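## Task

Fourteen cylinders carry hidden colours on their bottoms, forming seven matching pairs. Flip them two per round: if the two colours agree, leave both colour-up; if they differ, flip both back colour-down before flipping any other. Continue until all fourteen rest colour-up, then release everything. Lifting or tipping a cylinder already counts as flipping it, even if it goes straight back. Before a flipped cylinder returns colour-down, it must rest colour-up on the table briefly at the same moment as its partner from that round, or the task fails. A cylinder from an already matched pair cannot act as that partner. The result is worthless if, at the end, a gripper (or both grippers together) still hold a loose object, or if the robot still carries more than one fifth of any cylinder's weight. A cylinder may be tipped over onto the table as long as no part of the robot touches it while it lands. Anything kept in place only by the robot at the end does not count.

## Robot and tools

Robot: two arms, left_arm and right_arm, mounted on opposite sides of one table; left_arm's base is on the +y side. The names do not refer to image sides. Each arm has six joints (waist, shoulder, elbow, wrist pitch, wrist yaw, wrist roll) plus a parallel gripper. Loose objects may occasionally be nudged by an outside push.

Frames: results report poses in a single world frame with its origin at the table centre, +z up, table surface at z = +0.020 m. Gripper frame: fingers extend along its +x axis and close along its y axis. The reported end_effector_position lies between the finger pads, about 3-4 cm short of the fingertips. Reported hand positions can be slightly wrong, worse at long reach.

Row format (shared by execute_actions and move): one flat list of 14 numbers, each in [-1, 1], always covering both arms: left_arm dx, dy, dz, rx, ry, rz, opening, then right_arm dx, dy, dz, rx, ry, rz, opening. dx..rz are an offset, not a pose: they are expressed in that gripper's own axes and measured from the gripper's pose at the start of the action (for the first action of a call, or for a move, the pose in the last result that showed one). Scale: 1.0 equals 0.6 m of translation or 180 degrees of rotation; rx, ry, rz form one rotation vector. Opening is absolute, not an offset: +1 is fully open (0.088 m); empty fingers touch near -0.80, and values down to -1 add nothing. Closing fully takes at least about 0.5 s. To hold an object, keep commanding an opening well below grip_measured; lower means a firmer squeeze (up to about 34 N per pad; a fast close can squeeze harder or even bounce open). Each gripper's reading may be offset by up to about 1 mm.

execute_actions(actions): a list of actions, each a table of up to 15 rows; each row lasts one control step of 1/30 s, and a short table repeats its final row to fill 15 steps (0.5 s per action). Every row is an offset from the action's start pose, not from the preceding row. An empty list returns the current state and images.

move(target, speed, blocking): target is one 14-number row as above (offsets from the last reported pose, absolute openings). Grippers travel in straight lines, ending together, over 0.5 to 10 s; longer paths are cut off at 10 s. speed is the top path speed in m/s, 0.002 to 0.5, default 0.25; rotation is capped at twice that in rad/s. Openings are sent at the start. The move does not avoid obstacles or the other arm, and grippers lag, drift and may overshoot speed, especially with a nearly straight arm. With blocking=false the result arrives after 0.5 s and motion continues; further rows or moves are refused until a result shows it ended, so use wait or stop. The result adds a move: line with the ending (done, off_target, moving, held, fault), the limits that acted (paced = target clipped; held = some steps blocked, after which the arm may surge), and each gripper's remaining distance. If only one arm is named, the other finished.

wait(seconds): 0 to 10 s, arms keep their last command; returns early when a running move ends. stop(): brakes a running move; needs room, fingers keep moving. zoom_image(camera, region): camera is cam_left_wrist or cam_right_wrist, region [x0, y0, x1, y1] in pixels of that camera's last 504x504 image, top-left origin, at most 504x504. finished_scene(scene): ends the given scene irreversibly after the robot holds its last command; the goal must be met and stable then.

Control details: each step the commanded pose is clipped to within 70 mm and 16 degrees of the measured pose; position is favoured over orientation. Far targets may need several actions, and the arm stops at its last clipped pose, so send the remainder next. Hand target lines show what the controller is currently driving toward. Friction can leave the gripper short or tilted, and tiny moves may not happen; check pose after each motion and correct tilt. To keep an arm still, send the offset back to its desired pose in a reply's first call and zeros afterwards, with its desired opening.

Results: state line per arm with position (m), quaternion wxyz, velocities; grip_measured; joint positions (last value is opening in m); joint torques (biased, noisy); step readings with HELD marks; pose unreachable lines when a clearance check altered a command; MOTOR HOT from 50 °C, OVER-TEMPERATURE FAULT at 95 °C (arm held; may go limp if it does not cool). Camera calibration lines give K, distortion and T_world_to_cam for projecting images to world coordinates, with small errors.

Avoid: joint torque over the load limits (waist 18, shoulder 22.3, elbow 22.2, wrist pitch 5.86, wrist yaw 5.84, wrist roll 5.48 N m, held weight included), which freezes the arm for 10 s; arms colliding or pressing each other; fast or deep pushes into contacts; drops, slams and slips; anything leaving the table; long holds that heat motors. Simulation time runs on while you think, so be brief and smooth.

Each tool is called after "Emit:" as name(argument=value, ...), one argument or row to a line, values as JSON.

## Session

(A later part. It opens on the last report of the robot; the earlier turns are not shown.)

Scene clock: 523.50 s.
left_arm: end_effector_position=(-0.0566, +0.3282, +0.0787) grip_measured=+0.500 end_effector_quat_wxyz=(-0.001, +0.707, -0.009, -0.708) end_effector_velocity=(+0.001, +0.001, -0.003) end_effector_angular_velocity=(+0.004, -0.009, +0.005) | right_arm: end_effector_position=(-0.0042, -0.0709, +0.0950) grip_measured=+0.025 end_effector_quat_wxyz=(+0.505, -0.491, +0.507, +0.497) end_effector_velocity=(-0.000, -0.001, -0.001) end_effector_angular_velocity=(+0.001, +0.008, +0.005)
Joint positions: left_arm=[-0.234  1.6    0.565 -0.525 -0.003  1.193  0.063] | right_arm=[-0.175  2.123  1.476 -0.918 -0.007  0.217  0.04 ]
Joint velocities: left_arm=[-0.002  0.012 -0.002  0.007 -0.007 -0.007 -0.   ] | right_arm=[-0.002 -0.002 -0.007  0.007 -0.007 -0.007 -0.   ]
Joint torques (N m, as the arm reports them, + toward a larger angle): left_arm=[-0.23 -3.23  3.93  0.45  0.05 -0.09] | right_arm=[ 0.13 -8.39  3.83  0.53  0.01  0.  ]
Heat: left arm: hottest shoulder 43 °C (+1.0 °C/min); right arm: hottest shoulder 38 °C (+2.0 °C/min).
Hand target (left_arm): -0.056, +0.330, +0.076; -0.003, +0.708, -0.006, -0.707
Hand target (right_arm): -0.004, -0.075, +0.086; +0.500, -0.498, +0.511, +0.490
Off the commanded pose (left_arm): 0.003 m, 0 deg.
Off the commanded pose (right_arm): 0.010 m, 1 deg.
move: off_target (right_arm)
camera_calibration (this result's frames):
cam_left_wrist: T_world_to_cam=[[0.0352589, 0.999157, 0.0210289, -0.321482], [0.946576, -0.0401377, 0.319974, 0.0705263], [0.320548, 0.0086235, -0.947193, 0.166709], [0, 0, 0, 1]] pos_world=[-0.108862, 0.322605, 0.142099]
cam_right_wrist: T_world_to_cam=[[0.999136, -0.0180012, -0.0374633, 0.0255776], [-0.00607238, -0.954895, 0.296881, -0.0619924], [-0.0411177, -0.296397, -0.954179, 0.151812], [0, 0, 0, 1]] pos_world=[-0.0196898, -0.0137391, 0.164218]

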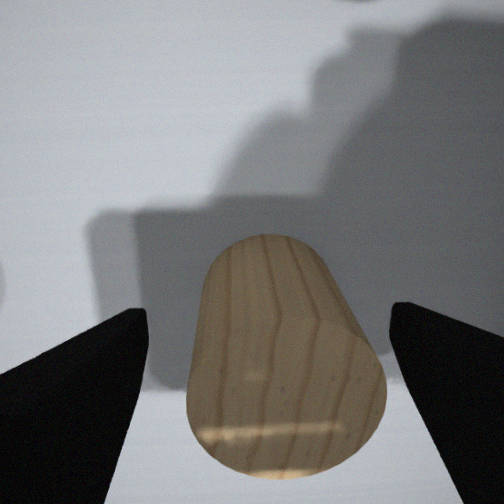

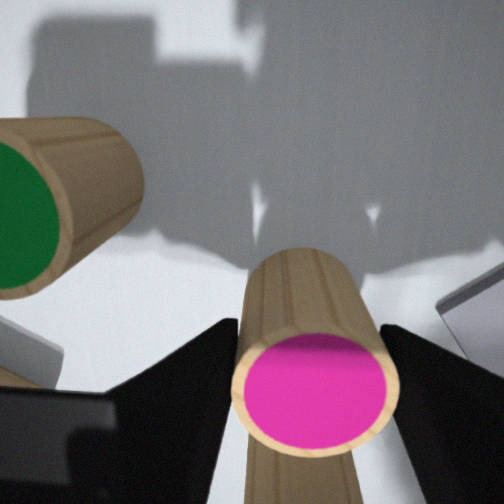

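Emit:
execute_actions(
  actions=[
    [[0,-0.005,0,0,0,0,0.5,0,0,0,0,0,0,0.35]],
  ],
)

Emit:
move(
  target=[0,0,0,0,0,0,0.5,-0.16,0,0,0,0,0,0.35],
  speed=0.2,
)

Emit:
execute_actions(
  actions=[
    [[0,0,0,0,0,0,-0.3,0,0,0,0,0,0,0.5]],
    [[0,0,0,0,0,0,-0.3,0,0,0,0,0,0,0.5]],
  ],
)

Emit:
move(
  target=[-0.2,0,0,0,0,0,-0.3,0,0,0,0,0,0,0.5],
  speed=0.25,
)

Emit:
move(
  target=[-0.108,0.52,-0.12,0,0,0.506,-0.3,-0.11,-0.024,-0.074,0,-0.495,0,0.8],
  speed=0.35,
)

Scene clock: 528.53 s.
left_arm: end_effector_position=(-0.0567, +0.3298, +0.0780) grip_measured=+0.500 end_effector_quat_wxyz=(-0.002, +0.707, -0.008, -0.707) end_effector_velocity=(+0.003, +0.005, -0.000) end_effector_angular_velocity=(+0.017, -0.015, +0.020) | right_arm: end_effector_position=(-0.0043, -0.0706, +0.0947) grip_measured=+0.344 end_effector_quat_wxyz=(+0.505, -0.491, +0.507, +0.498) end_effector_velocity=(+0.001, -0.004, -0.001) end_effector_angular_velocity=(-0.013, +0.005, +0.005)
Joint positions: left_arm=[-0.237  1.599  0.56  -0.523 -0.003  1.191  0.063] | right_arm=[-0.175  2.123  1.475 -0.916 -0.007  0.217  0.056]
Joint velocities: left_arm=[-0.002 -0.002 -0.002 -0.022 -0.007 -0.022  0.   ] | right_arm=[-0.002 -0.002 -0.007 -0.007 -0.007 -0.007  0.003]
Joint torques (N m, as the arm reports them, + toward a larger angle): left_arm=[-0.17 -4.73  3.94  0.2   0.02 -0.09] | right_arm=[  0.02 -10.02   5.28  -0.05   0.    -0.01]
Heat: left arm: hottest shoulder 42 °C (+0.0 °C/min); right arm: hottest shoulder 38 °C (+2.0 °C/min).
Hand target (left_arm): -0.057, +0.331, +0.079; -0.001, +0.706, -0.009, -0.708
Hand target (right_arm): -0.004, -0.071, +0.095; +0.505, -0.491, +0.507, +0.497
Off the commanded pose (left_arm): 0.002 m, 0 deg.
Off the commanded pose (right_arm): 0.000 m, 0 deg.
Step readings (end_effector_position):
0: left_arm (-0.0567, +0.3281, +0.0785) | right_arm (-0.0043, -0.0705, +0.0947)
1: left_arm (-0.0568, +0.3283, +0.0784) | right_arm (-0.0043, -0.0705, +0.0947)
2: left_arm (-0.0567, +0.3286, +0.0783) | right_arm (-0.0043, -0.0705, +0.0947)
4: left_arm (-0.0566, +0.3295, +0.0779) | right_arm (-0.0043, -0.0706, +0.0947)
8: left_arm (-0.0565, +0.3299, +0.0778) | right_arm (-0.0043, -0.0705, +0.0947)
15: end_effector_position above
camera_calibration (this result's frames):
cam_left_wrist: T_world_to_cam=[[0.0363835, 0.999069, 0.0231748, -0.323157], [0.946255, -0.0418991, 0.320697, 0.0713222], [0.32137, 0.0102612, -0.946898, 0.165549], [0, 0, 0, 1]] pos_world=[-0.108934, 0.324146, 0.141374]
cam_right_wrist: T_world_to_cam=[[0.999128, -0.017959, -0.0377035, 0.0256492], [-0.00600713, -0.955228, 0.29581, -0.0616039], [-0.0413279, -0.295326, -0.954502, 0.151773], [0, 0, 0, 1]] pos_world=[-0.0197244, -0.0135626, 0.164058]

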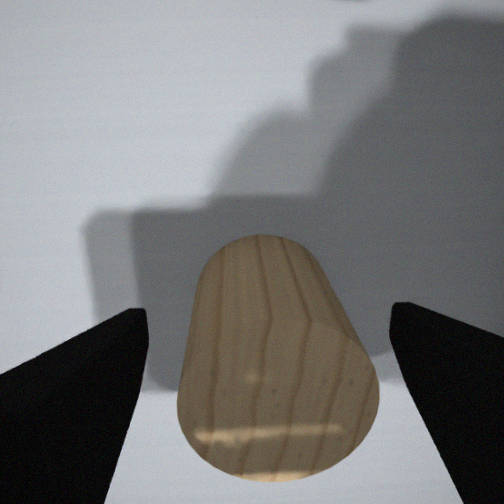

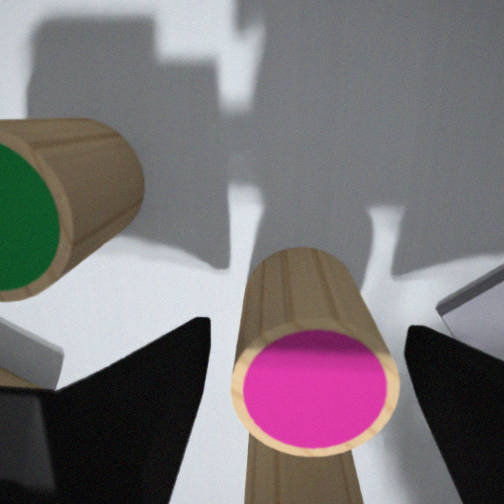

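Scene clock: 529.50 s.
left_arm: end_effector_position=(-0.0567, +0.3298, +0.0780) grip_measured=+0.500 end_effector_quat_wxyz=(-0.002, +0.707, -0.008, -0.707) end_effector_velocity=(+0.002, +0.005, -0.000) end_effector_angular_velocity=(+0.017, -0.015, -0.015) | right_arm: end_effector_position=(-0.0038, -0.0730, +0.1866) grip_measured=+0.350 end_effector_quat_wxyz=(+0.503, -0.494, +0.509, +0.494) end_effector_velocity=(-0.000, -0.001, +0.005) end_effector_angular_velocity=(-0.004, +0.007, +0.005)
Joint positions: left_arm=[-0.237  1.599  0.56  -0.523 -0.003  1.191  0.063] | right_arm=[-0.175  2.037  1.72  -1.259 -0.007  0.217  0.056]
Joint velocities: left_arm=[-0.007 -0.002 -0.002 -0.022 -0.007  0.007  0.   ] | right_arm=[-0.002 -0.002  0.017 -0.022 -0.007 -0.007 -0.   ]
Joint torques (N m, as the arm reports them, + toward a larger angle): left_arm=[-0.02 -3.84  4.55  0.25  0.06  0.02] | right_arm=[ -0.12 -10.06   6.8   -0.13   0.    -0.06]
Heat: left arm: hottest shoulder 41 °C (-1.0 °C/min); right arm: hottest shoulder 38 °C (+2.0 °C/min).
Hand target (left_arm): -0.057, +0.330, +0.078; -0.002, +0.707, -0.008, -0.707
Hand target (right_arm): -0.003, -0.071, +0.191; +0.505, -0.491, +0.507, +0.497
Off the commanded pose (left_arm): 0.000 m, 0 deg.
Off the commanded pose (right_arm): 0.005 m, 1 deg.
move: done
camera_calibration (this result's frames):
cam_left_wrist: T_world_to_cam=[[0.0363835, 0.999069, 0.0231748, -0.323157], [0.946255, -0.0418991, 0.320697, 0.0713222], [0.32137, 0.0102612, -0.946898, 0.165549], [0, 0, 0, 1]] pos_world=[-0.108934, 0.324146, 0.141374]
cam_right_wrist: T_world_to_cam=[[0.999205, -0.0183557, -0.0353795, 0.02814], [-0.00664779, -0.95196, 0.306149, -0.0927418], [-0.0392995, -0.305671, -0.951326, 0.237419], [0, 0, 0, 1]] pos_world=[-0.0194037, -0.0151981, 0.255251]

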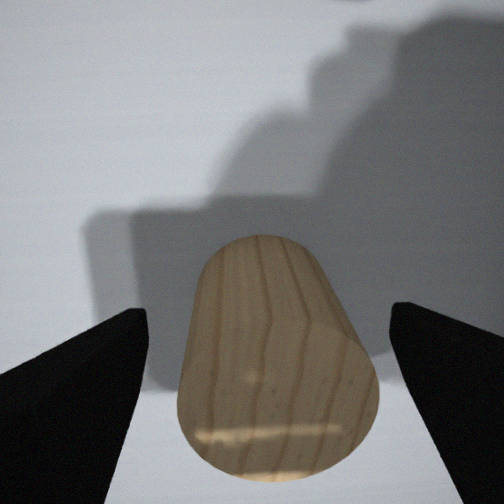

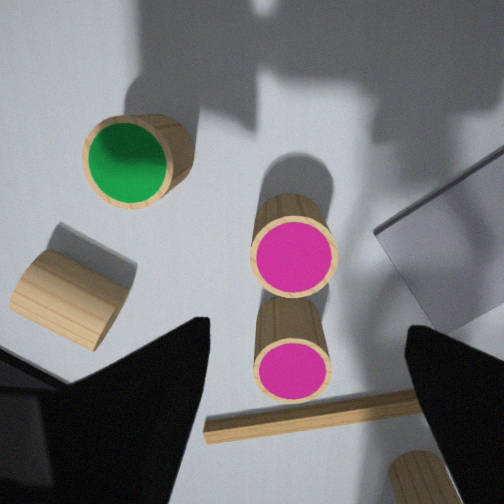

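Scene clock: 530.50 s.
left_arm: end_effector_position=(-0.0565, +0.3299, +0.0780) grip_measured=+0.032 end_effector_quat_wxyz=(-0.002, +0.707, -0.008, -0.707) end_effector_velocity=(+0.002, -0.000, +0.001) end_effector_angular_velocity=(-0.001, -0.008, +0.024) | right_arm: end_effector_position=(-0.0038, -0.0730, +0.1868) grip_measured=+0.500 end_effector_quat_wxyz=(+0.503, -0.494, +0.509, +0.494) end_effector_velocity=(+0.000, -0.001, +0.002) end_effector_angular_velocity=(-0.004, +0.007, -0.010)
Joint positions: left_arm=[-0.237  1.599  0.559 -0.523 -0.003  1.191  0.041] | right_arm=[-0.175  2.036  1.72  -1.259 -0.007  0.217  0.063]
Joint velocities: left_arm=[ 0.002 -0.002  0.002 -0.007 -0.007 -0.022 -0.   ] | right_arm=[-0.002 -0.002  0.002 -0.007 -0.007  0.007  0.   ]
Joint torques (N m, as the arm reports them, + toward a larger angle): left_arm=[-0.12 -3.83  4.49  0.23  0.03  0.01] | right_arm=[ 0.06 -9.87  5.7   0.09 -0.01 -0.03]
Heat: left arm: hottest shoulder 41 °C (-1.0 °C/min); right arm: hottest shoulder 39 °C (+3.0 °C/min).
Hand target (left_arm): -0.056, +0.330, +0.078; -0.002, +0.707, -0.008, -0.707
Hand target (right_arm): -0.004, -0.073, +0.187; +0.503, -0.494, +0.509, +0.494
Off the commanded pose (left_arm): 0.000 m, 0 deg.
Off the commanded pose (right_arm): 0.000 m, 0 deg.
Step readings (end_effector_position; steps 1 to 15: 1st action; 16 to 30: 2nd action):
0: left_arm (-0.0567, +0.3298, +0.0780) | right_arm (-0.0038, -0.0730, +0.1866)
1: left_arm (-0.0567, +0.3298, +0.0780) | right_arm (-0.0038, -0.0730, +0.1867)
2: left_arm (-0.0566, +0.3299, +0.0780) | right_arm (-0.0038, -0.0730, +0.1867)
4: left_arm (-0.0566, +0.3298, +0.0780) | right_arm (-0.0038, -0.0730, +0.1867)
8: left_arm (-0.0565, +0.3299, +0.0780) | right_arm (-0.0038, -0.0730, +0.1868)
15: left_arm (-0.0565, +0.3299, +0.0780) | right_arm (-0.0038, -0.0730, +0.1868)
16: left_arm (-0.0565, +0.3299, +0.0780) | right_arm (-0.0038, -0.0730, +0.1868)
17: left_arm (-0.0565, +0.3299, +0.0780) | right_arm (-0.0038, -0.0730, +0.1868)
19: left_arm (-0.0565, +0.3299, +0.0780) | right_arm (-0.0038, -0.0730, +0.1868)
23: left_arm (-0.0565, +0.3299, +0.0780) | right_arm (-0.0038, -0.0730, +0.1868)
30: end_effector_position above
camera_calibration (this result's frames):
cam_left_wrist: T_world_to_cam=[[0.0363572, 0.999068, 0.023265, -0.323266], [0.945982, -0.041912, 0.3215, 0.0711185], [0.322175, 0.0103194, -0.946624, 0.165436], [0, 0, 0, 1]] pos_world=[-0.108823, 0.324238, 0.141262]
cam_right_wrist: T_world_to_cam=[[0.999203, -0.0183425, -0.0354597, 0.028166], [-0.00662534, -0.952075, 0.305793, -0.0927487], [-0.0393693, -0.305314, -0.951437, 0.237693], [0, 0, 0, 1]] pos_world=[-0.0194002, -0.015216, 0.25551]

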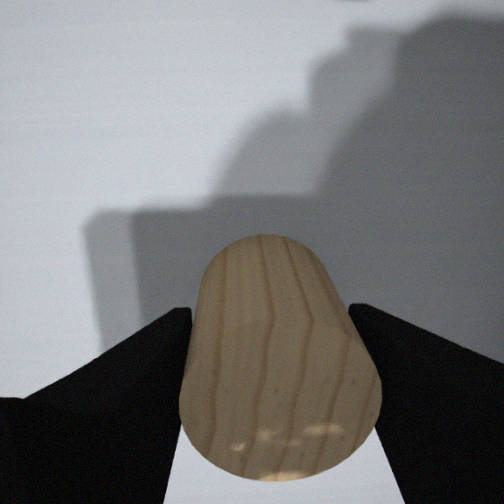

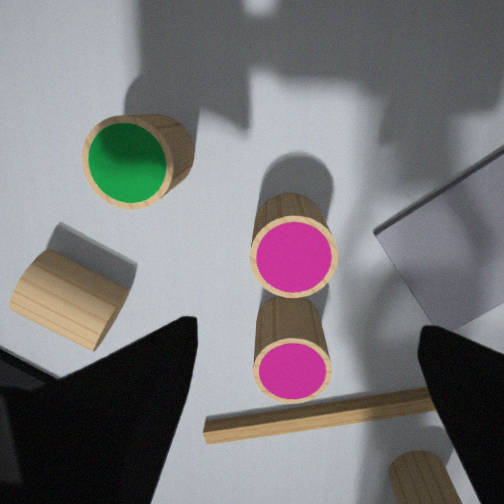

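Scene clock: 531.53 s.
left_arm: end_effector_position=(-0.0560, +0.3325, +0.1932) grip_measured=+0.032 end_effector_quat_wxyz=(-0.007, +0.709, -0.004, -0.705) end_effector_velocity=(-0.001, +0.002, +0.003) end_effector_angular_velocity=(+0.010, +0.004, +0.005) | right_arm: end_effector_position=(-0.0038, -0.0730, +0.1868) grip_measured=+0.500 end_effector_quat_wxyz=(+0.503, -0.494, +0.509, +0.494) end_effector_velocity=(+0.003, -0.005, +0.000) end_effector_angular_velocity=(-0.023, +0.003, -0.015)
Joint positions: left_arm=[-0.24   1.336  0.862 -1.104 -0.003  1.19   0.041] | right_arm=[-0.175  2.036  1.72  -1.259 -0.007  0.217  0.063]
Joint velocities: left_arm=[-0.002 -0.002  0.012 -0.022  0.007 -0.007 -0.   ] | right_arm=[-0.007 -0.002 -0.002 -0.022 -0.007  0.007 -0.   ]
Joint torques (N m, as the arm reports them, + toward a larger angle): left_arm=[-0.27 -4.16  7.06 -0.01  0.05 -0.07] | right_arm=[ 0.04 -9.88  5.66  0.1  -0.01 -0.02]
Heat: left arm: hottest shoulder 41 °C (-1.0 °C/min); right arm: hottest shoulder 39 °C (+3.0 °C/min).
Hand target (left_arm): -0.057, +0.330, +0.198; -0.002, +0.707, -0.009, -0.707
Hand target (right_arm): -0.004, -0.073, +0.187; +0.503, -0.494, +0.509, +0.494
Off the commanded pose (left_arm): 0.005 m, 1 deg.
Off the commanded pose (right_arm): 0.000 m, 0 deg.
move: done
camera_calibration (this result's frames):
cam_left_wrist: T_world_to_cam=[[0.0369351, 0.998599, 0.0378969, -0.331241], [0.943997, -0.0473079, 0.326546, 0.0344047], [0.327882, 0.0237135, -0.944421, 0.269769], [0, 0, 0, 1]] pos_world=[-0.108696, 0.326007, 0.256094]
cam_right_wrist: T_world_to_cam=[[0.999203, -0.0183425, -0.0354597, 0.028166], [-0.00662534, -0.952075, 0.305793, -0.0927487], [-0.0393693, -0.305314, -0.951437, 0.237693], [0, 0, 0, 1]] pos_world=[-0.0194002, -0.015216, 0.25551]

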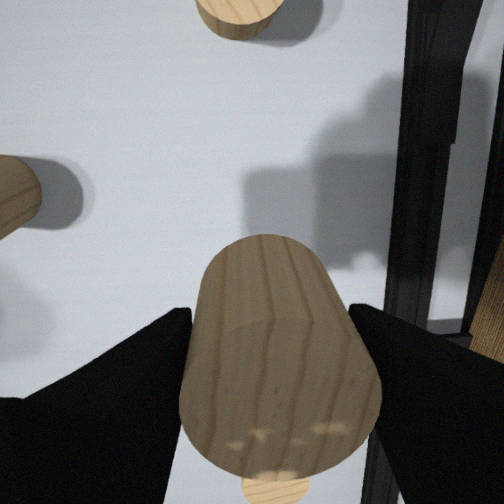

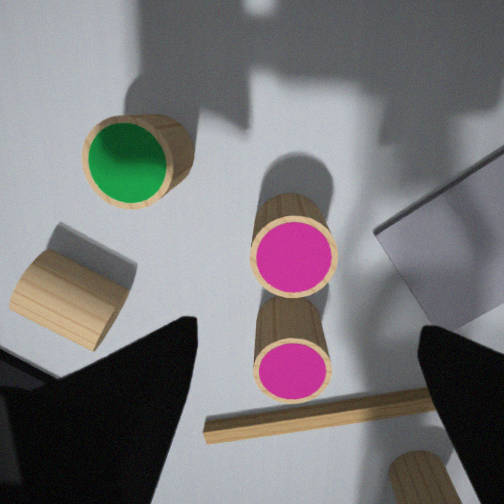

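Scene clock: 534.43 s.
left_arm: end_effector_position=(+0.0095, +0.0225, +0.2562) grip_measured=+0.033 end_effector_quat_wxyz=(+0.494, +0.496, -0.509, -0.501) end_effector_velocity=(-0.002, +0.000, -0.005) end_effector_angular_velocity=(+0.007, +0.007, -0.010) | right_arm: end_effector_position=(+0.0105, -0.1159, +0.2610) grip_measured=+0.800 end_effector_quat_wxyz=(+0.712, +0.009, +0.012, +0.702) end_effector_velocity=(-0.002, -0.001, +0.003) end_effector_angular_velocity=(+0.021, -0.000, +0.020)
Joint positions: left_arm=[ 0.13   1.982  0.825  1.164 -0.007  1.582  0.041] | right_arm=[-0.041  1.33   0.28   1.046  0.343  0.031  0.078]
Joint velocities: left_arm=[-0.002  0.012 -0.002  0.007  0.007 -0.007 -0.   ] | right_arm=[-0.002  0.007 -0.007  0.037 -0.022 -0.007 -0.   ]
Joint torques (N m, as the arm reports them, + toward a larger angle): left_arm=[ 0.21 -6.53  6.62  2.11  0.2   0.06] | right_arm=[ 0.32 -3.22  3.88  1.95  0.11 -0.17]
Heat: left arm: hottest shoulder 41 °C (-1.0 °C/min); right arm: hottest shoulder 39 °C (+3.0 °C/min).
Hand target (left_arm): +0.010, +0.020, +0.258; +0.495, +0.494, -0.513, -0.498
Hand target (right_arm): +0.011, -0.118, +0.254; +0.713, -0.002, +0.014, +0.701
Off the commanded pose (left_arm): 0.004 m, 1 deg.
Off the commanded pose (right_arm): 0.008 m, 2 deg.
move: done
camera_calibration (this result's frames):
cam_left_wrist: T_world_to_cam=[[0.0329859, 0.0254722, -0.999131, 0.261122], [0.952337, 0.302523, 0.0391536, 0.00302429], [0.303258, -0.952802, -0.0142792, 0.098988], [0, 0, 0, 1]] pos_world=[-0.0415124, 0.0867497, 0.26219]
cam_right_wrist: T_world_to_cam=[[0.999601, 0.0137638, -0.0246846, 0.0166246], [-0.0193384, -0.303844, -0.952525, 0.247513], [-0.0206107, 0.952622, -0.303457, 0.272227], [0, 0, 0, 1]] pos_world=[-0.00622065, -0.184353, 0.318782]

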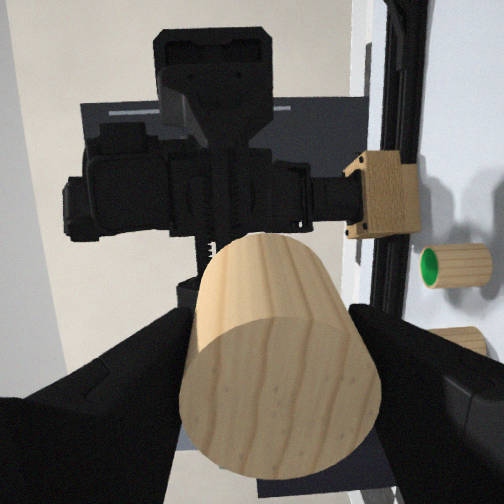

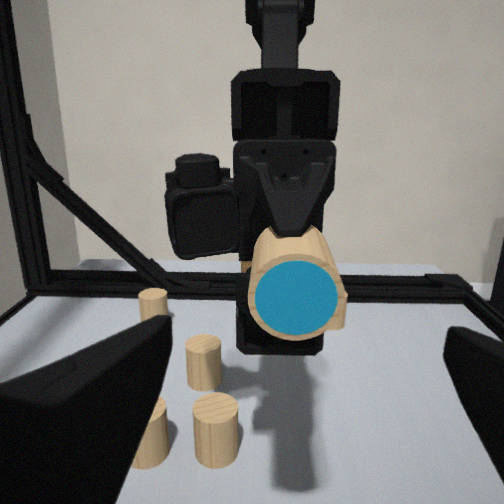

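Emit:
move(
  target=[0,0,0,0,0,0,-0.3,0.126,-0.001,-0.008,-0.007,0,0,0.8],
  speed=0.12,
)

Emit:
execute_actions(
  actions=[
    [[0,0,0,0,0,0,-0.3,0,0,0,0,0,0,-0.3]],
    [[0,0,0,0,0,0,-0.3,0,0,0,0,0,0,-0.3]],
    [[0,0,0,0,0,0,0.5,0,0,0,0,0,0,-0.3]],
  ],
)

Emit:
move(
  target=[-0.1,0,0,0,0,0,0.5,-0.1,0,0,0,0,0,-0.3],
  speed=0.2,
)

Emit:
move(
  target=[-0.024,-0.146,0.092,0,0,-0.5,0.5,-0.275,-0.012,-0.133,0,0.508,0,-0.3],
  speed=0.35,
)

Scene clock: 538.90 s.
left_arm: end_effector_position=(+0.0097, +0.0222, +0.2559) grip_measured=+0.033 end_effector_quat_wxyz=(+0.494, +0.496, -0.509, -0.501) end_effector_velocity=(+0.002, -0.000, -0.003) end_effector_angular_velocity=(+0.017, -0.008, +0.020) | right_arm: end_effector_position=(+0.0120, -0.0437, +0.2560) grip_measured=+0.800 end_effector_quat_wxyz=(+0.713, +0.003, +0.006, +0.702) end_effector_velocity=(+0.002, +0.002, +0.000) end_effector_angular_velocity=(-0.003, -0.023, +0.000)
Joint positions: left_arm=[ 0.131  1.984  0.826  1.164 -0.007  1.582  0.041] | right_arm=[-0.133  1.644  0.524  1.115  0.251  0.015  0.078]
Joint velocities: left_arm=[-0.002 -0.002  0.002 -0.022 -0.022  0.007 -0.   ] | right_arm=[-0.007  0.002  0.007 -0.007 -0.007 -0.022 -0.   ]
Joint torques (N m, as the arm reports them, + toward a larger angle): left_arm=[-0.04 -7.44  5.38  1.68  0.   -0.05] | right_arm=[-0.23 -4.97  6.21  1.96 -0.07 -0.18]
Heat: left arm: hottest shoulder 41 °C (-1.0 °C/min); right arm: hottest shoulder 38 °C (+1.0 °C/min).
Hand target (left_arm): +0.010, +0.022, +0.256; +0.494, +0.496, -0.509, -0.501
Hand target (right_arm): +0.012, -0.040, +0.256; +0.712, +0.001, +0.004, +0.702
Off the commanded pose (left_arm): 0.000 m, 0 deg.
Off the commanded pose (right_arm): 0.003 m, 0 deg.
move: done
camera_calibration (this result's frames):
cam_left_wrist: T_world_to_cam=[[0.0329761, 0.0254848, -0.999131, 0.260843], [0.952222, 0.302887, 0.0391536, 0.00291991], [0.303621, -0.952686, -0.0142792, 0.0987118], [0, 0, 0, 1]] pos_world=[-0.041353, 0.0865094, 0.261912]
cam_right_wrist: T_world_to_cam=[[0.999874, 0.0134349, -0.00849197, 0.00986307], [-0.00399194, -0.304889, -0.952379, 0.264478], [-0.0153842, 0.952293, -0.304797, 0.20218], [0, 0, 0, 1]] pos_world=[-0.00569567, -0.112031, 0.313591]

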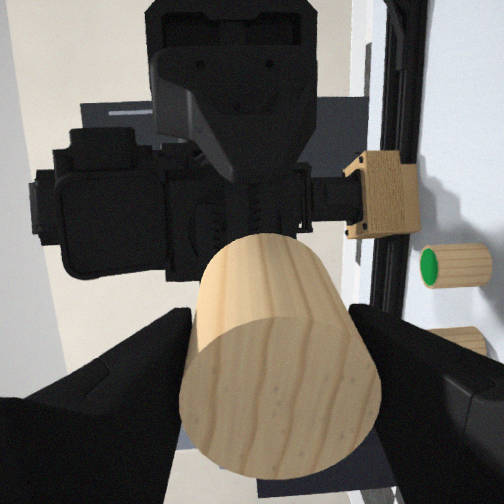

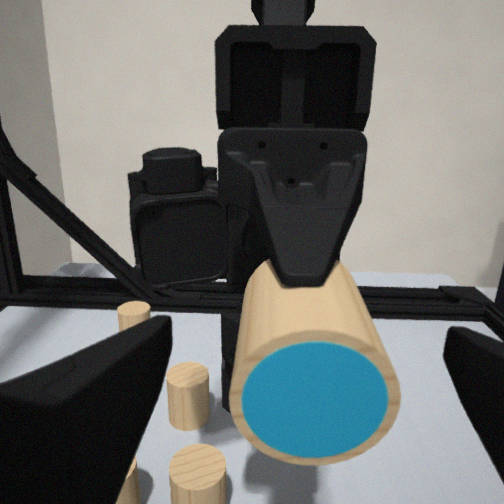

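Scene clock: 540.40 s.
left_arm: end_effector_position=(+0.0098, +0.0222, +0.2559) grip_measured=+0.493 end_effector_quat_wxyz=(+0.494, +0.496, -0.509, -0.500) end_effector_velocity=(-0.000, +0.002, -0.001) end_effector_angular_velocity=(+0.007, +0.007, +0.005) | right_arm: end_effector_position=(+0.0119, -0.0437, +0.2560) grip_measured=+0.023 end_effector_quat_wxyz=(+0.712, +0.003, +0.006, +0.702) end_effector_velocity=(+0.002, -0.001, -0.002) end_effector_angular_velocity=(-0.007, +0.006, -0.010)
Joint positions: left_arm=[ 0.131  1.984  0.826  1.164 -0.008  1.582  0.063] | right_arm=[-0.133  1.644  0.524  1.115  0.251  0.015  0.04 ]
Joint velocities: left_arm=[-0.002 -0.007 -0.007 -0.007 -0.007 -0.007  0.003] | right_arm=[-0.002 -0.002 -0.002 -0.007  0.007  0.007  0.   ]
Joint torques (N m, as the arm reports them, + toward a larger angle): left_arm=[-0.02 -7.24  5.44  1.76  0.02 -0.06] | right_arm=[ 0.06 -6.33  5.18  1.82 -0.01 -0.01]
Heat: left arm: hottest shoulder 41 °C (-1.0 °C/min); right arm: hottest shoulder 38 °C (+0.0 °C/min).
Hand target (left_arm): +0.010, +0.022, +0.256; +0.494, +0.496, -0.509, -0.500
Hand target (right_arm): +0.012, -0.044, +0.256; +0.712, +0.003, +0.006, +0.702
Off the commanded pose (left_arm): 0.000 m, 0 deg.
Off the commanded pose (right_arm): 0.000 m, 0 deg.
Step readings (end_effector_position; steps 1 to 15: 1st action; 16 to 30: 2nd action; 31 to 45: 3rd action):
0: left_arm (+0.0097, +0.0222, +0.2559) | right_arm (+0.0120, -0.0437, +0.2560)
1: left_arm (+0.0097, +0.0222, +0.2559) | right_arm (+0.0120, -0.0437, +0.2560)
2: left_arm (+0.0097, +0.0222, +0.2559) | right_arm (+0.0120, -0.0437, +0.2560)
4: left_arm (+0.0097, +0.0222, +0.2559) | right_arm (+0.0120, -0.0437, +0.2560)
8: left_arm (+0.0098, +0.0222, +0.2559) | right_arm (+0.0119, -0.0437, +0.2560)
15: left_arm (+0.0098, +0.0222, +0.2559) | right_arm (+0.0119, -0.0437, +0.2560)
16: left_arm (+0.0098, +0.0222, +0.2559) | right_arm (+0.0119, -0.0437, +0.2560)
17: left_arm (+0.0098, +0.0222, +0.2559) | right_arm (+0.0119, -0.0437, +0.2560)
19: left_arm (+0.0098, +0.0222, +0.2559) | right_arm (+0.0119, -0.0437, +0.2560)
23: left_arm (+0.0098, +0.0222, +0.2559) | right_arm (+0.0119, -0.0437, +0.2560)
30: left_arm (+0.0098, +0.0222, +0.2559) | right_arm (+0.0119, -0.0437, +0.2560)
31: left_arm (+0.0098, +0.0222, +0.2559) | right_arm (+0.0119, -0.0437, +0.2560)
32: left_arm (+0.0098, +0.0222, +0.2559) | right_arm (+0.0119, -0.0437, +0.2560)
34: left_arm (+0.0098, +0.0222, +0.2559) | right_arm (+0.0119, -0.0437, +0.2560)
38: left_arm (+0.0098, +0.0222, +0.2559) | right_arm (+0.0119, -0.0437, +0.2560)
45: end_effector_position above
camera_calibration (this result's frames):
cam_left_wrist: T_world_to_cam=[[0.032952, 0.0255101, -0.999131, 0.260839], [0.951991, 0.303613, 0.0391492, 0.00279855], [0.304348, -0.952454, -0.0142807, 0.0986629], [0, 0, 0, 1]] pos_world=[-0.0412872, 0.0864682, 0.261912]
cam_right_wrist: T_world_to_cam=[[0.999868, 0.0138163, -0.00849381, 0.00993763], [-0.00387738, -0.304891, -0.952379, 0.264477], [-0.015748, 0.952287, -0.304798, 0.202183], [0, 0, 0, 1]] pos_world=[-0.00572687, -0.112037, 0.313591]

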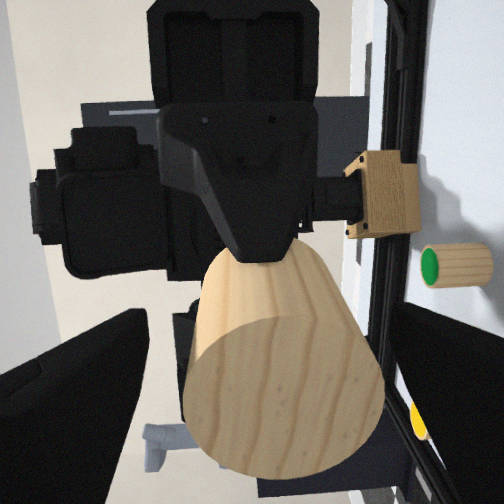

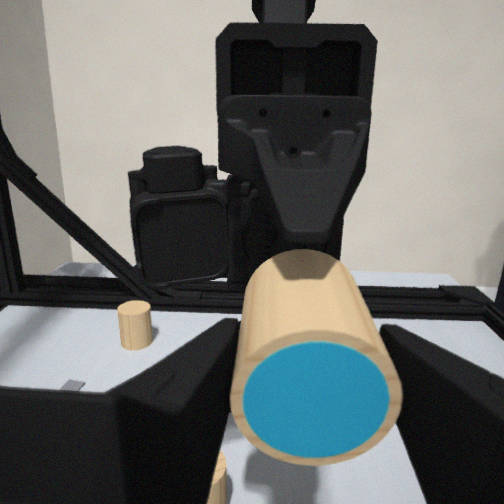

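Scene clock: 541.30 s.
left_arm: end_effector_position=(+0.0112, +0.0802, +0.2520) grip_measured=+0.500 end_effector_quat_wxyz=(+0.492, +0.499, -0.507, -0.503) end_effector_velocity=(+0.000, +0.003, +0.002) end_effector_angular_velocity=(-0.007, +0.022, +0.005) | right_arm: end_effector_position=(+0.0109, -0.1005, +0.2579) grip_measured=+0.024 end_effector_quat_wxyz=(+0.712, +0.005, +0.005, +0.702) end_effector_velocity=(+0.001, -0.003, -0.002) end_effector_angular_velocity=(-0.012, -0.011, -0.005)
Joint positions: left_arm=[ 0.13   1.837  0.575  1.258 -0.008  1.582  0.063] | right_arm=[-0.066  1.423  0.322  1.099  0.317  0.015  0.04 ]
Joint velocities: left_arm=[-0.002 -0.012 -0.012  0.007 -0.007 -0.022 -0.   ] | right_arm=[ 0.002 -0.017 -0.007 -0.022  0.007 -0.007 -0.   ]
Joint torques (N m, as the arm reports them, + toward a larger angle): left_arm=[-0.15 -7.02  4.4   1.97 -0.11 -0.03] | right_arm=[ 0.2  -5.75  3.77  1.72  0.13  0.03]
Heat: left arm: hottest shoulder 41 °C (-1.0 °C/min); right arm: hottest shoulder 38 °C (+0.0 °C/min).
Hand target (left_arm): +0.011, +0.082, +0.256; +0.494, +0.496, -0.509, -0.500
Hand target (right_arm): +0.011, -0.104, +0.256; +0.713, +0.003, +0.007, +0.702
Off the commanded pose (left_arm): 0.004 m, 1 deg.
Off the commanded pose (right_arm): 0.004 m, 0 deg.
move: done
camera_calibration (this result's frames):
cam_left_wrist: T_world_to_cam=[[0.0332165, 0.0350214, -0.998834, 0.254633], [0.952096, 0.302862, 0.0422812, -0.0166929], [0.303989, -0.952391, -0.0232837, 0.15572], [0, 0, 0, 1]] pos_world=[-0.039902, 0.144444, 0.258668]
cam_right_wrist: T_world_to_cam=[[0.999856, 0.014231, -0.00925991, 0.012036], [-0.00454168, -0.301339, -0.953506, 0.249589], [-0.0163597, 0.953411, -0.301231, 0.256027], [0, 0, 0, 1]] pos_world=[-0.00671222, -0.169059, 0.31522]

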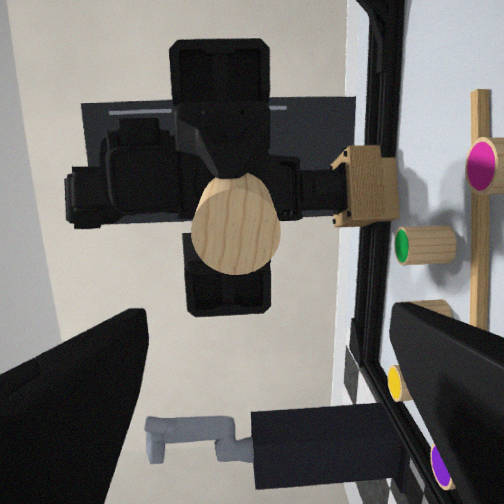

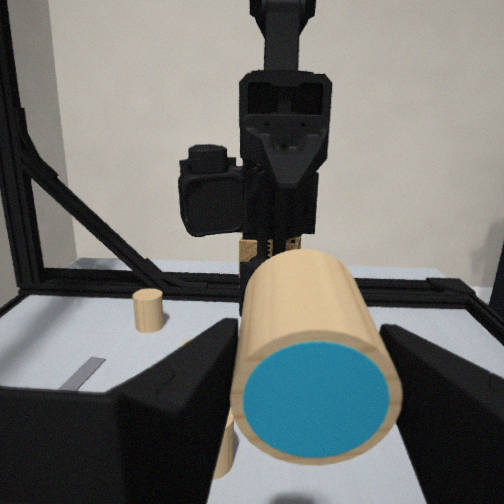

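Scene clock: 544.07 s.
left_arm: end_effector_position=(-0.0407, +0.0961, +0.1644) grip_measured=+0.500 end_effector_quat_wxyz=(-0.004, +0.711, -0.005, -0.703) end_effector_velocity=(-0.002, -0.002, +0.007) end_effector_angular_velocity=(+0.001, -0.008, +0.015) | right_arm: end_effector_position=(+0.0158, -0.2675, +0.1764) grip_measured=+0.024 end_effector_quat_wxyz=(+0.500, -0.500, +0.513, +0.488) end_effector_velocity=(-0.000, -0.006, -0.002) end_effector_angular_velocity=(-0.037, +0.012, -0.001)
Joint positions: left_arm=[ 0.007  2.218  1.813 -1.167 -0.011  1.433  0.063] | right_arm=[-0.082  1.315  0.879 -1.159 -0.009  0.311  0.04 ]
Joint velocities: left_arm=[-0.007  0.007  0.042 -0.037 -0.007 -0.022 -0.   ] | right_arm=[-0.007  0.007 -0.002 -0.022 -0.022 -0.007 -0.   ]
Joint torques (N m, as the arm reports them, + toward a larger angle): left_arm=[-0.23 -7.86  6.92 -0.04  0.21 -0.1 ] | right_arm=[-0.11 -3.37  7.1  -0.08 -0.1  -0.2 ]
Heat: left arm: hottest shoulder 41 °C (-2.0 °C/min); right arm: hottest shoulder 38 °C (-1.0 °C/min).
Hand target (left_arm): -0.043, +0.095, +0.163; -0.006, +0.709, -0.003, -0.705
Hand target (right_arm): +0.015, -0.265, +0.178; +0.498, -0.500, +0.513, +0.489
Off the commanded pose (left_arm): 0.002 m, 0 deg.
Off the commanded pose (right_arm): 0.003 m, 1 deg.
move: done
camera_calibration (this result's frames):
cam_left_wrist: T_world_to_cam=[[0.0341187, 0.998935, 0.0310549, -0.0936414], [0.94248, -0.0424977, 0.33155, 0.0168364], [0.332516, 0.0179566, -0.942926, 0.243593], [0, 0, 0, 1]] pos_world=[-0.0936716, 0.0898831, 0.227016]
cam_right_wrist: T_world_to_cam=[[0.99932, -0.0212798, -0.0301007, 0.00290914], [-0.0103729, -0.945888, 0.324326, -0.276142], [-0.0353734, -0.323794, -0.945466, 0.163147], [0, 0, 0, 1]] pos_world=[-0.0000004714, -0.208312, 0.243898]

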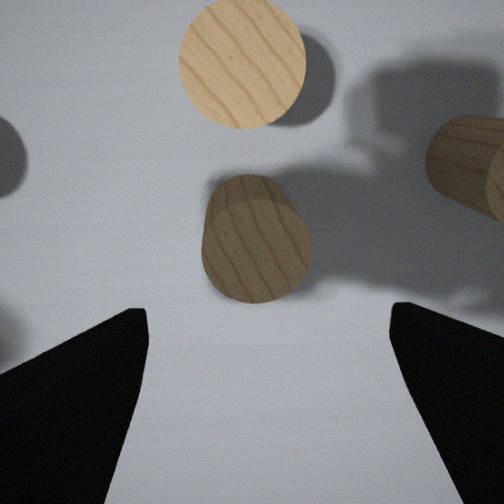

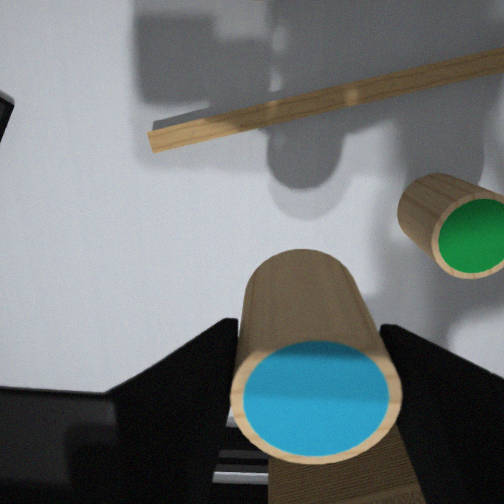

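Emit:
move(
  target=[0.142,-0.001,0.005,0,-0.004,0,0.5,0.16,0,0.014,0,-0.003,0,-0.3],
  speed=0.07,
)

Scene clock: 547.47 s.
left_arm: end_effector_position=(-0.0418, +0.0949, +0.0840) grip_measured=+0.500 end_effector_quat_wxyz=(-0.000, +0.708, -0.009, -0.706) end_effector_velocity=(-0.000, -0.001, +0.000) end_effector_angular_velocity=(-0.008, -0.006, +0.005) | right_arm: end_effector_position=(+0.0140, -0.2594, +0.0851) grip_measured=+0.024 end_effector_quat_wxyz=(+0.504, -0.492, +0.510, +0.494) end_effector_velocity=(+0.002, -0.000, -0.001) end_effector_angular_velocity=(+0.004, -0.006, +0.005)
Joint positions: left_arm=[ 0.007  2.31   1.636 -0.885 -0.005  1.433  0.063] | right_arm=[-0.085  1.496  0.628 -0.706 -0.009  0.311  0.04 ]
Joint velocities: left_arm=[-0.002 -0.002 -0.002  0.007 -0.007 -0.007 -0.   ] | right_arm=[-0.002 -0.002 -0.007  0.007  0.007 -0.007 -0.   ]
Joint torques (N m, as the arm reports them, + toward a larger angle): left_arm=[ 0.1  -8.23  4.99  0.42  0.25  0.03] | right_arm=[-0.2  -3.48  3.18  0.92  0.12 -0.16]
Heat: left arm: hottest shoulder 42 °C (-1.0 °C/min); right arm: hottest shoulder 37 °C (-2.0 °C/min).
Hand target (left_arm): -0.042, +0.097, +0.079; -0.004, +0.707, -0.005, -0.708
Hand target (right_arm): +0.016, -0.262, +0.081; +0.502, -0.497, +0.511, +0.490
Off the commanded pose (left_arm): 0.005 m, 1 deg.
Off the commanded pose (right_arm): 0.006 m, 1 deg.
move: done
camera_calibration (this result's frames):
cam_left_wrist: T_world_to_cam=[[0.0343539, 0.999209, 0.0200194, -0.0890047], [0.94504, -0.0389953, 0.324622, 0.0448352], [0.325146, 0.00776706, -0.945632, 0.169084], [0, 0, 0, 1]] pos_world=[-0.0942904, 0.0893694, 0.147119]
cam_right_wrist: T_world_to_cam=[[0.999064, -0.0229152, -0.0366863, 0.00232155], [-0.0106105, -0.95206, 0.305728, -0.238964], [-0.0419333, -0.305053, -0.951412, 0.084787], [0, 0, 0, 1]] pos_world=[-0.00129952, -0.20159, 0.15381]

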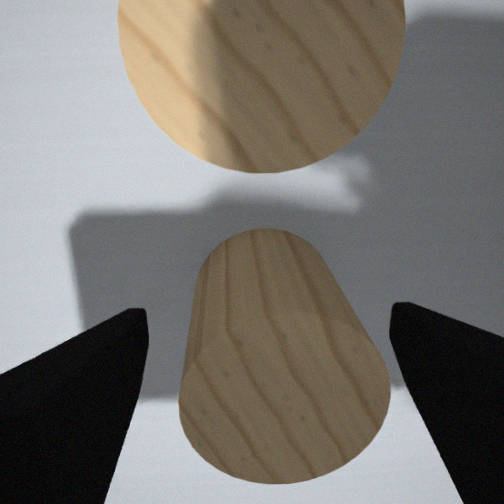

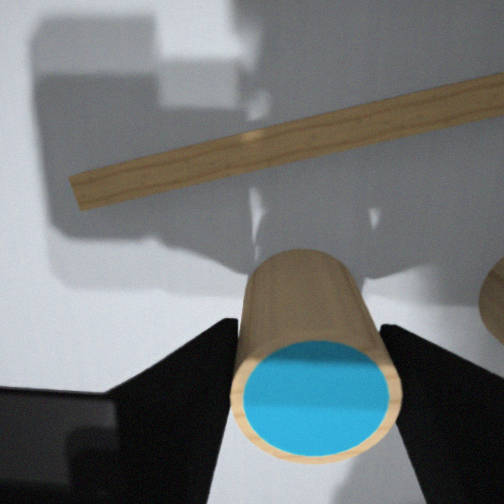

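Emit:
execute_actions(
  actions=[
    [[0,0,0,0,0,0,-0.3,0,0,0,0,0,0,0.35]],
    [[0,0,0,0,0,0,-0.3,0,0,0,0,0,0,0.35]],
  ],
)

Emit:
move(
  target=[-0.2,0,0,0,0,0,-0.3,-0.16,0,0,0,0,0,0.35],
  speed=0.25,
)

Emit:
move(
  target=[-0.098,0.128,-0.09,0,0,0.505,-0.3,-0.128,0.011,0.237,0,-0.497,0,0.8],
  speed=0.35,
)

Scene clock: 551.60 s.
left_arm: end_effector_position=(-0.0418, +0.0948, +0.0836) grip_measured=+0.037 end_effector_quat_wxyz=(-0.000, +0.708, -0.009, -0.706) end_effector_velocity=(+0.004, -0.002, +0.000) end_effector_angular_velocity=(-0.011, -0.021, -0.005) | right_arm: end_effector_position=(+0.0140, -0.2592, +0.0849) grip_measured=+0.350 end_effector_quat_wxyz=(+0.504, -0.492, +0.510, +0.494) end_effector_velocity=(-0.002, +0.003, +0.002) end_effector_angular_velocity=(+0.014, +0.012, -0.005)
Joint positions: left_arm=[ 0.007  2.311  1.636 -0.883 -0.005  1.433  0.041] | right_arm=[-0.085  1.496  0.627 -0.704 -0.009  0.311  0.056]
Joint velocities: left_arm=[ 0.002 -0.002 -0.002  0.007 -0.022  0.007 -0.   ] | right_arm=[ 0.002 -0.007  0.002  0.007 -0.007  0.007 -0.   ]
Joint torques (N m, as the arm reports them, + toward a larger angle): left_arm=[-0.05 -9.03  5.47  0.23  0.06  0.  ] | right_arm=[ 0.07 -4.64  4.63  0.11  0.   -0.01]
Heat: left arm: hottest shoulder 43 °C (+0.0 °C/min); right arm: hottest shoulder 37 °C (-1.0 °C/min).
Hand target (left_arm): -0.042, +0.095, +0.084; -0.000, +0.708, -0.009, -0.706
Hand target (right_arm): +0.014, -0.259, +0.085; +0.504, -0.492, +0.510, +0.494
Off the commanded pose (left_arm): 0.000 m, 0 deg.
Off the commanded pose (right_arm): 0.000 m, 0 deg.
Step readings (end_effector_position; steps 1 to 15: 1st action; 16 to 30: 2nd action):
0: left_arm (-0.0418, +0.0948, +0.0837) | right_arm (+0.0140, -0.2592, +0.0849)
1: left_arm (-0.0418, +0.0948, +0.0837) | right_arm (+0.0140, -0.2592, +0.0849)
2: left_arm (-0.0418, +0.0948, +0.0837) | right_arm (+0.0139, -0.2591, +0.0849)
4: left_arm (-0.0418, +0.0948, +0.0837) | right_arm (+0.0139, -0.2590, +0.0849)
8: left_arm (-0.0419, +0.0948, +0.0837) | right_arm (+0.0139, -0.2591, +0.0849)
15: left_arm (-0.0419, +0.0948, +0.0837) | right_arm (+0.0140, -0.2592, +0.0849)
16: left_arm (-0.0419, +0.0948, +0.0837) | right_arm (+0.0140, -0.2592, +0.0849)
17: left_arm (-0.0419, +0.0948, +0.0837) | right_arm (+0.0140, -0.2592, +0.0849)
19: left_arm (-0.0419, +0.0948, +0.0837) | right_arm (+0.0140, -0.2592, +0.0849)
23: left_arm (-0.0419, +0.0948, +0.0837) | right_arm (+0.0140, -0.2592, +0.0849)
30: end_effector_position above
camera_calibration (this result's frames):
cam_left_wrist: T_world_to_cam=[[0.0343671, 0.999215, 0.0196846, -0.0888657], [0.94518, -0.0388958, 0.324224, 0.0450591], [0.324735, 0.00746291, -0.945776, 0.168757], [0, 0, 0, 1]] pos_world=[-0.0943363, 0.0892891, 0.146746]
cam_right_wrist: T_world_to_cam=[[0.999052, -0.0228746, -0.0370327, 0.00233376], [-0.0105124, -0.952396, 0.304682, -0.238708], [-0.0422393, -0.304004, -0.951734, 0.0849354], [0, 0, 0, 1]] pos_world=[-0.00125334, -0.20147, 0.153652]

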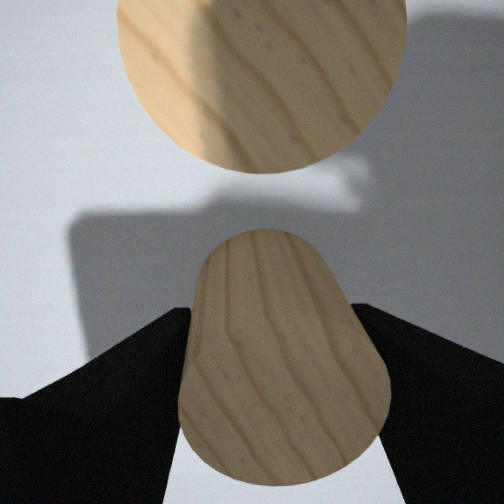

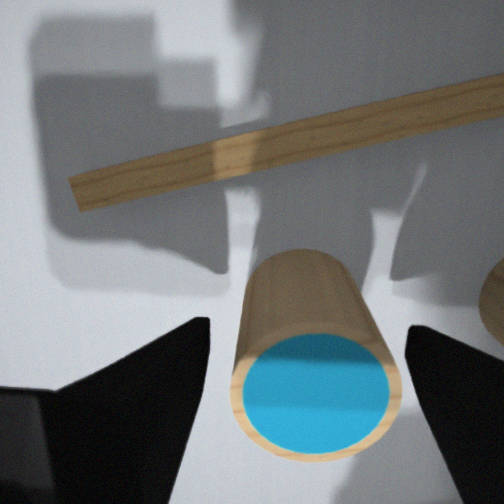

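Scene clock: 552.67 s.
left_arm: end_effector_position=(-0.0416, +0.0976, +0.1988) grip_measured=+0.037 end_effector_quat_wxyz=(-0.004, +0.709, -0.005, -0.705) end_effector_velocity=(+0.001, +0.004, +0.002) end_effector_angular_velocity=(+0.016, -0.010, -0.010) | right_arm: end_effector_position=(+0.0148, -0.2611, +0.1767) grip_measured=+0.350 end_effector_quat_wxyz=(+0.502, -0.496, +0.513, +0.489) end_effector_velocity=(+0.002, -0.004, +0.001) end_effector_angular_velocity=(-0.019, +0.002, -0.029)
Joint positions: left_arm=[ 0.006  2.196  1.916 -1.291 -0.005  1.433  0.041] | right_arm=[-0.087  1.335  0.895 -1.148 -0.009  0.311  0.056]
Joint velocities: left_arm=[-0.002 -0.002  0.002 -0.022 -0.007  0.007 -0.   ] | right_arm=[-0.007 -0.002  0.002 -0.022 -0.007  0.022 -0.   ]
Joint torques (N m, as the arm reports them, + toward a larger angle): left_arm=[-0.12 -9.34  7.2  -0.06  0.05 -0.08] | right_arm=[-0.21 -4.95  6.95 -0.08  0.   -0.13]
Heat: left arm: hottest shoulder 43 °C (+0.0 °C/min); right arm: hottest shoulder 37 °C (-1.0 °C/min).
Hand target (left_arm): -0.043, +0.096, +0.203; -0.000, +0.708, -0.009, -0.706
Hand target (right_arm): +0.015, -0.258, +0.181; +0.504, -0.492, +0.510, +0.494
Off the commanded pose (left_arm): 0.005 m, 1 deg.
Off the commanded pose (right_arm): 0.005 m, 1 deg.
move: done
camera_calibration (this result's frames):
cam_left_wrist: T_world_to_cam=[[0.0347011, 0.998892, 0.0318058, -0.0963034], [0.94457, -0.0431769, 0.325458, 0.00771855], [0.326471, 0.018749, -0.945021, 0.276428], [0, 0, 0, 1]] pos_world=[-0.0941945, 0.0913471, 0.261781]
cam_right_wrist: T_world_to_cam=[[0.99916, -0.0248963, -0.0325533, 0.00351668], [-0.0132522, -0.947927, 0.318211, -0.269627], [-0.0387804, -0.317512, -0.947461, 0.167507], [0, 0, 0, 1]] pos_world=[-0.000590903, -0.202314, 0.244619]

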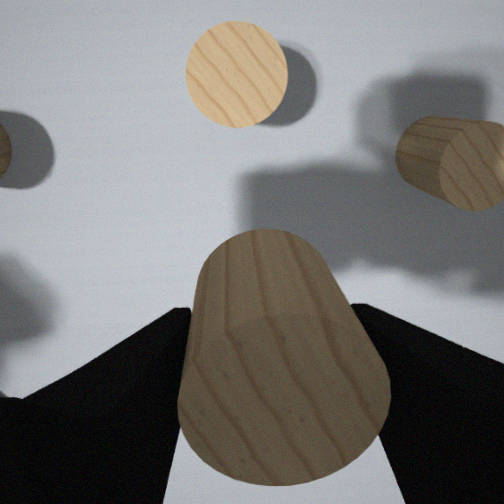

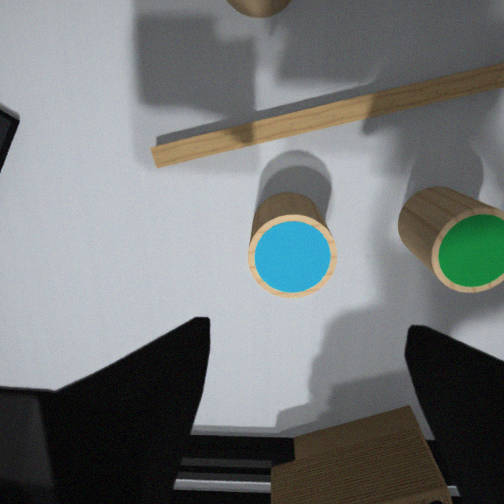

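Scene clock: 555.53 s.
left_arm: end_effector_position=(+0.0103, +0.0210, +0.2619) grip_measured=+0.034 end_effector_quat_wxyz=(+0.499, +0.492, -0.511, -0.497) end_effector_velocity=(-0.000, +0.000, -0.003) end_effector_angular_velocity=(+0.003, +0.007, +0.005) | right_arm: end_effector_position=(+0.0108, -0.1163, +0.2587) grip_measured=+0.800 end_effector_quat_wxyz=(+0.715, +0.005, +0.013, +0.699) end_effector_velocity=(-0.000, +0.000, -0.001) end_effector_angular_velocity=(+0.011, -0.003, +0.005)
Joint positions: left_arm=[ 0.131  1.977  0.834  1.163 -0.008  1.578  0.041] | right_arm=[-0.036  1.334  0.278  1.044  0.355  0.03   0.078]
Joint velocities: left_arm=[-0.002  0.007 -0.002  0.007 -0.007 -0.007 -0.   ] | right_arm=[-0.002  0.017 -0.007  0.037 -0.007 -0.007 -0.   ]
Joint torques (N m, as the arm reports them, + toward a larger angle): left_arm=[ 0.2  -6.67  5.13  2.11  0.2   0.05] | right_arm=[-0.15 -3.43  3.86  1.93 -0.08 -0.17]
Heat: left arm: hottest shoulder 43 °C (+0.0 °C/min); right arm: hottest shoulder 36 °C (-2.0 °C/min).
Hand target (left_arm): +0.011, +0.021, +0.259; +0.496, +0.493, -0.512, -0.498
Hand target (right_arm): +0.012, -0.118, +0.251; +0.715, -0.005, +0.015, +0.699
Off the commanded pose (left_arm): 0.004 m, 0 deg.
Off the commanded pose (right_arm): 0.008 m, 2 deg.
move: done
camera_calibration (this result's frames):
cam_left_wrist: T_world_to_cam=[[0.0291276, 0.0118985, -0.999505, 0.267293], [0.951674, 0.305505, 0.0313705, 0.0045104], [0.305727, -0.952116, -0.0024249, 0.0942701], [0, 0, 0, 1]] pos_world=[-0.0408989, 0.0851977, 0.267248]
cam_right_wrist: T_world_to_cam=[[0.99975, 0.00635804, -0.021435, 0.0146124], [-0.0184013, -0.31056, -0.950376, 0.243818], [-0.0126994, 0.950532, -0.310366, 0.273354], [0, 0, 0, 1]] pos_world=[-0.00665072, -0.184205, 0.316871]

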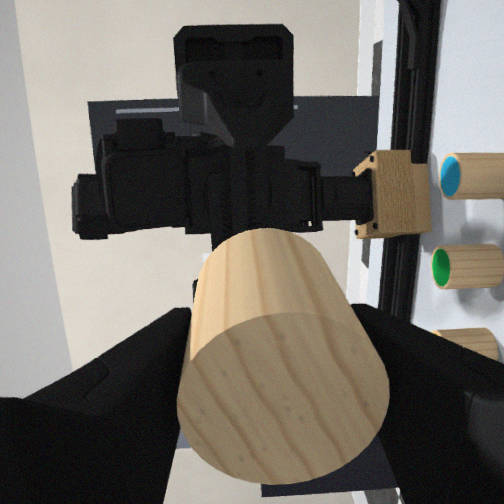

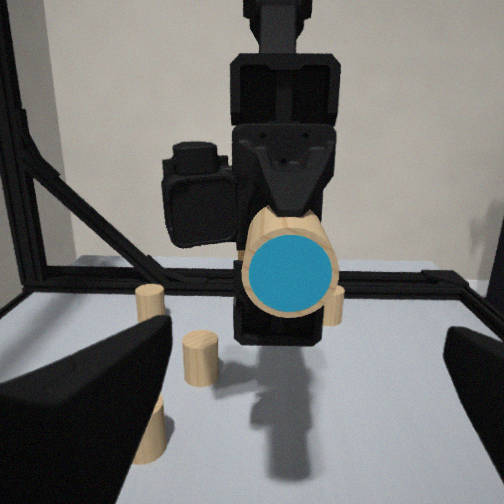

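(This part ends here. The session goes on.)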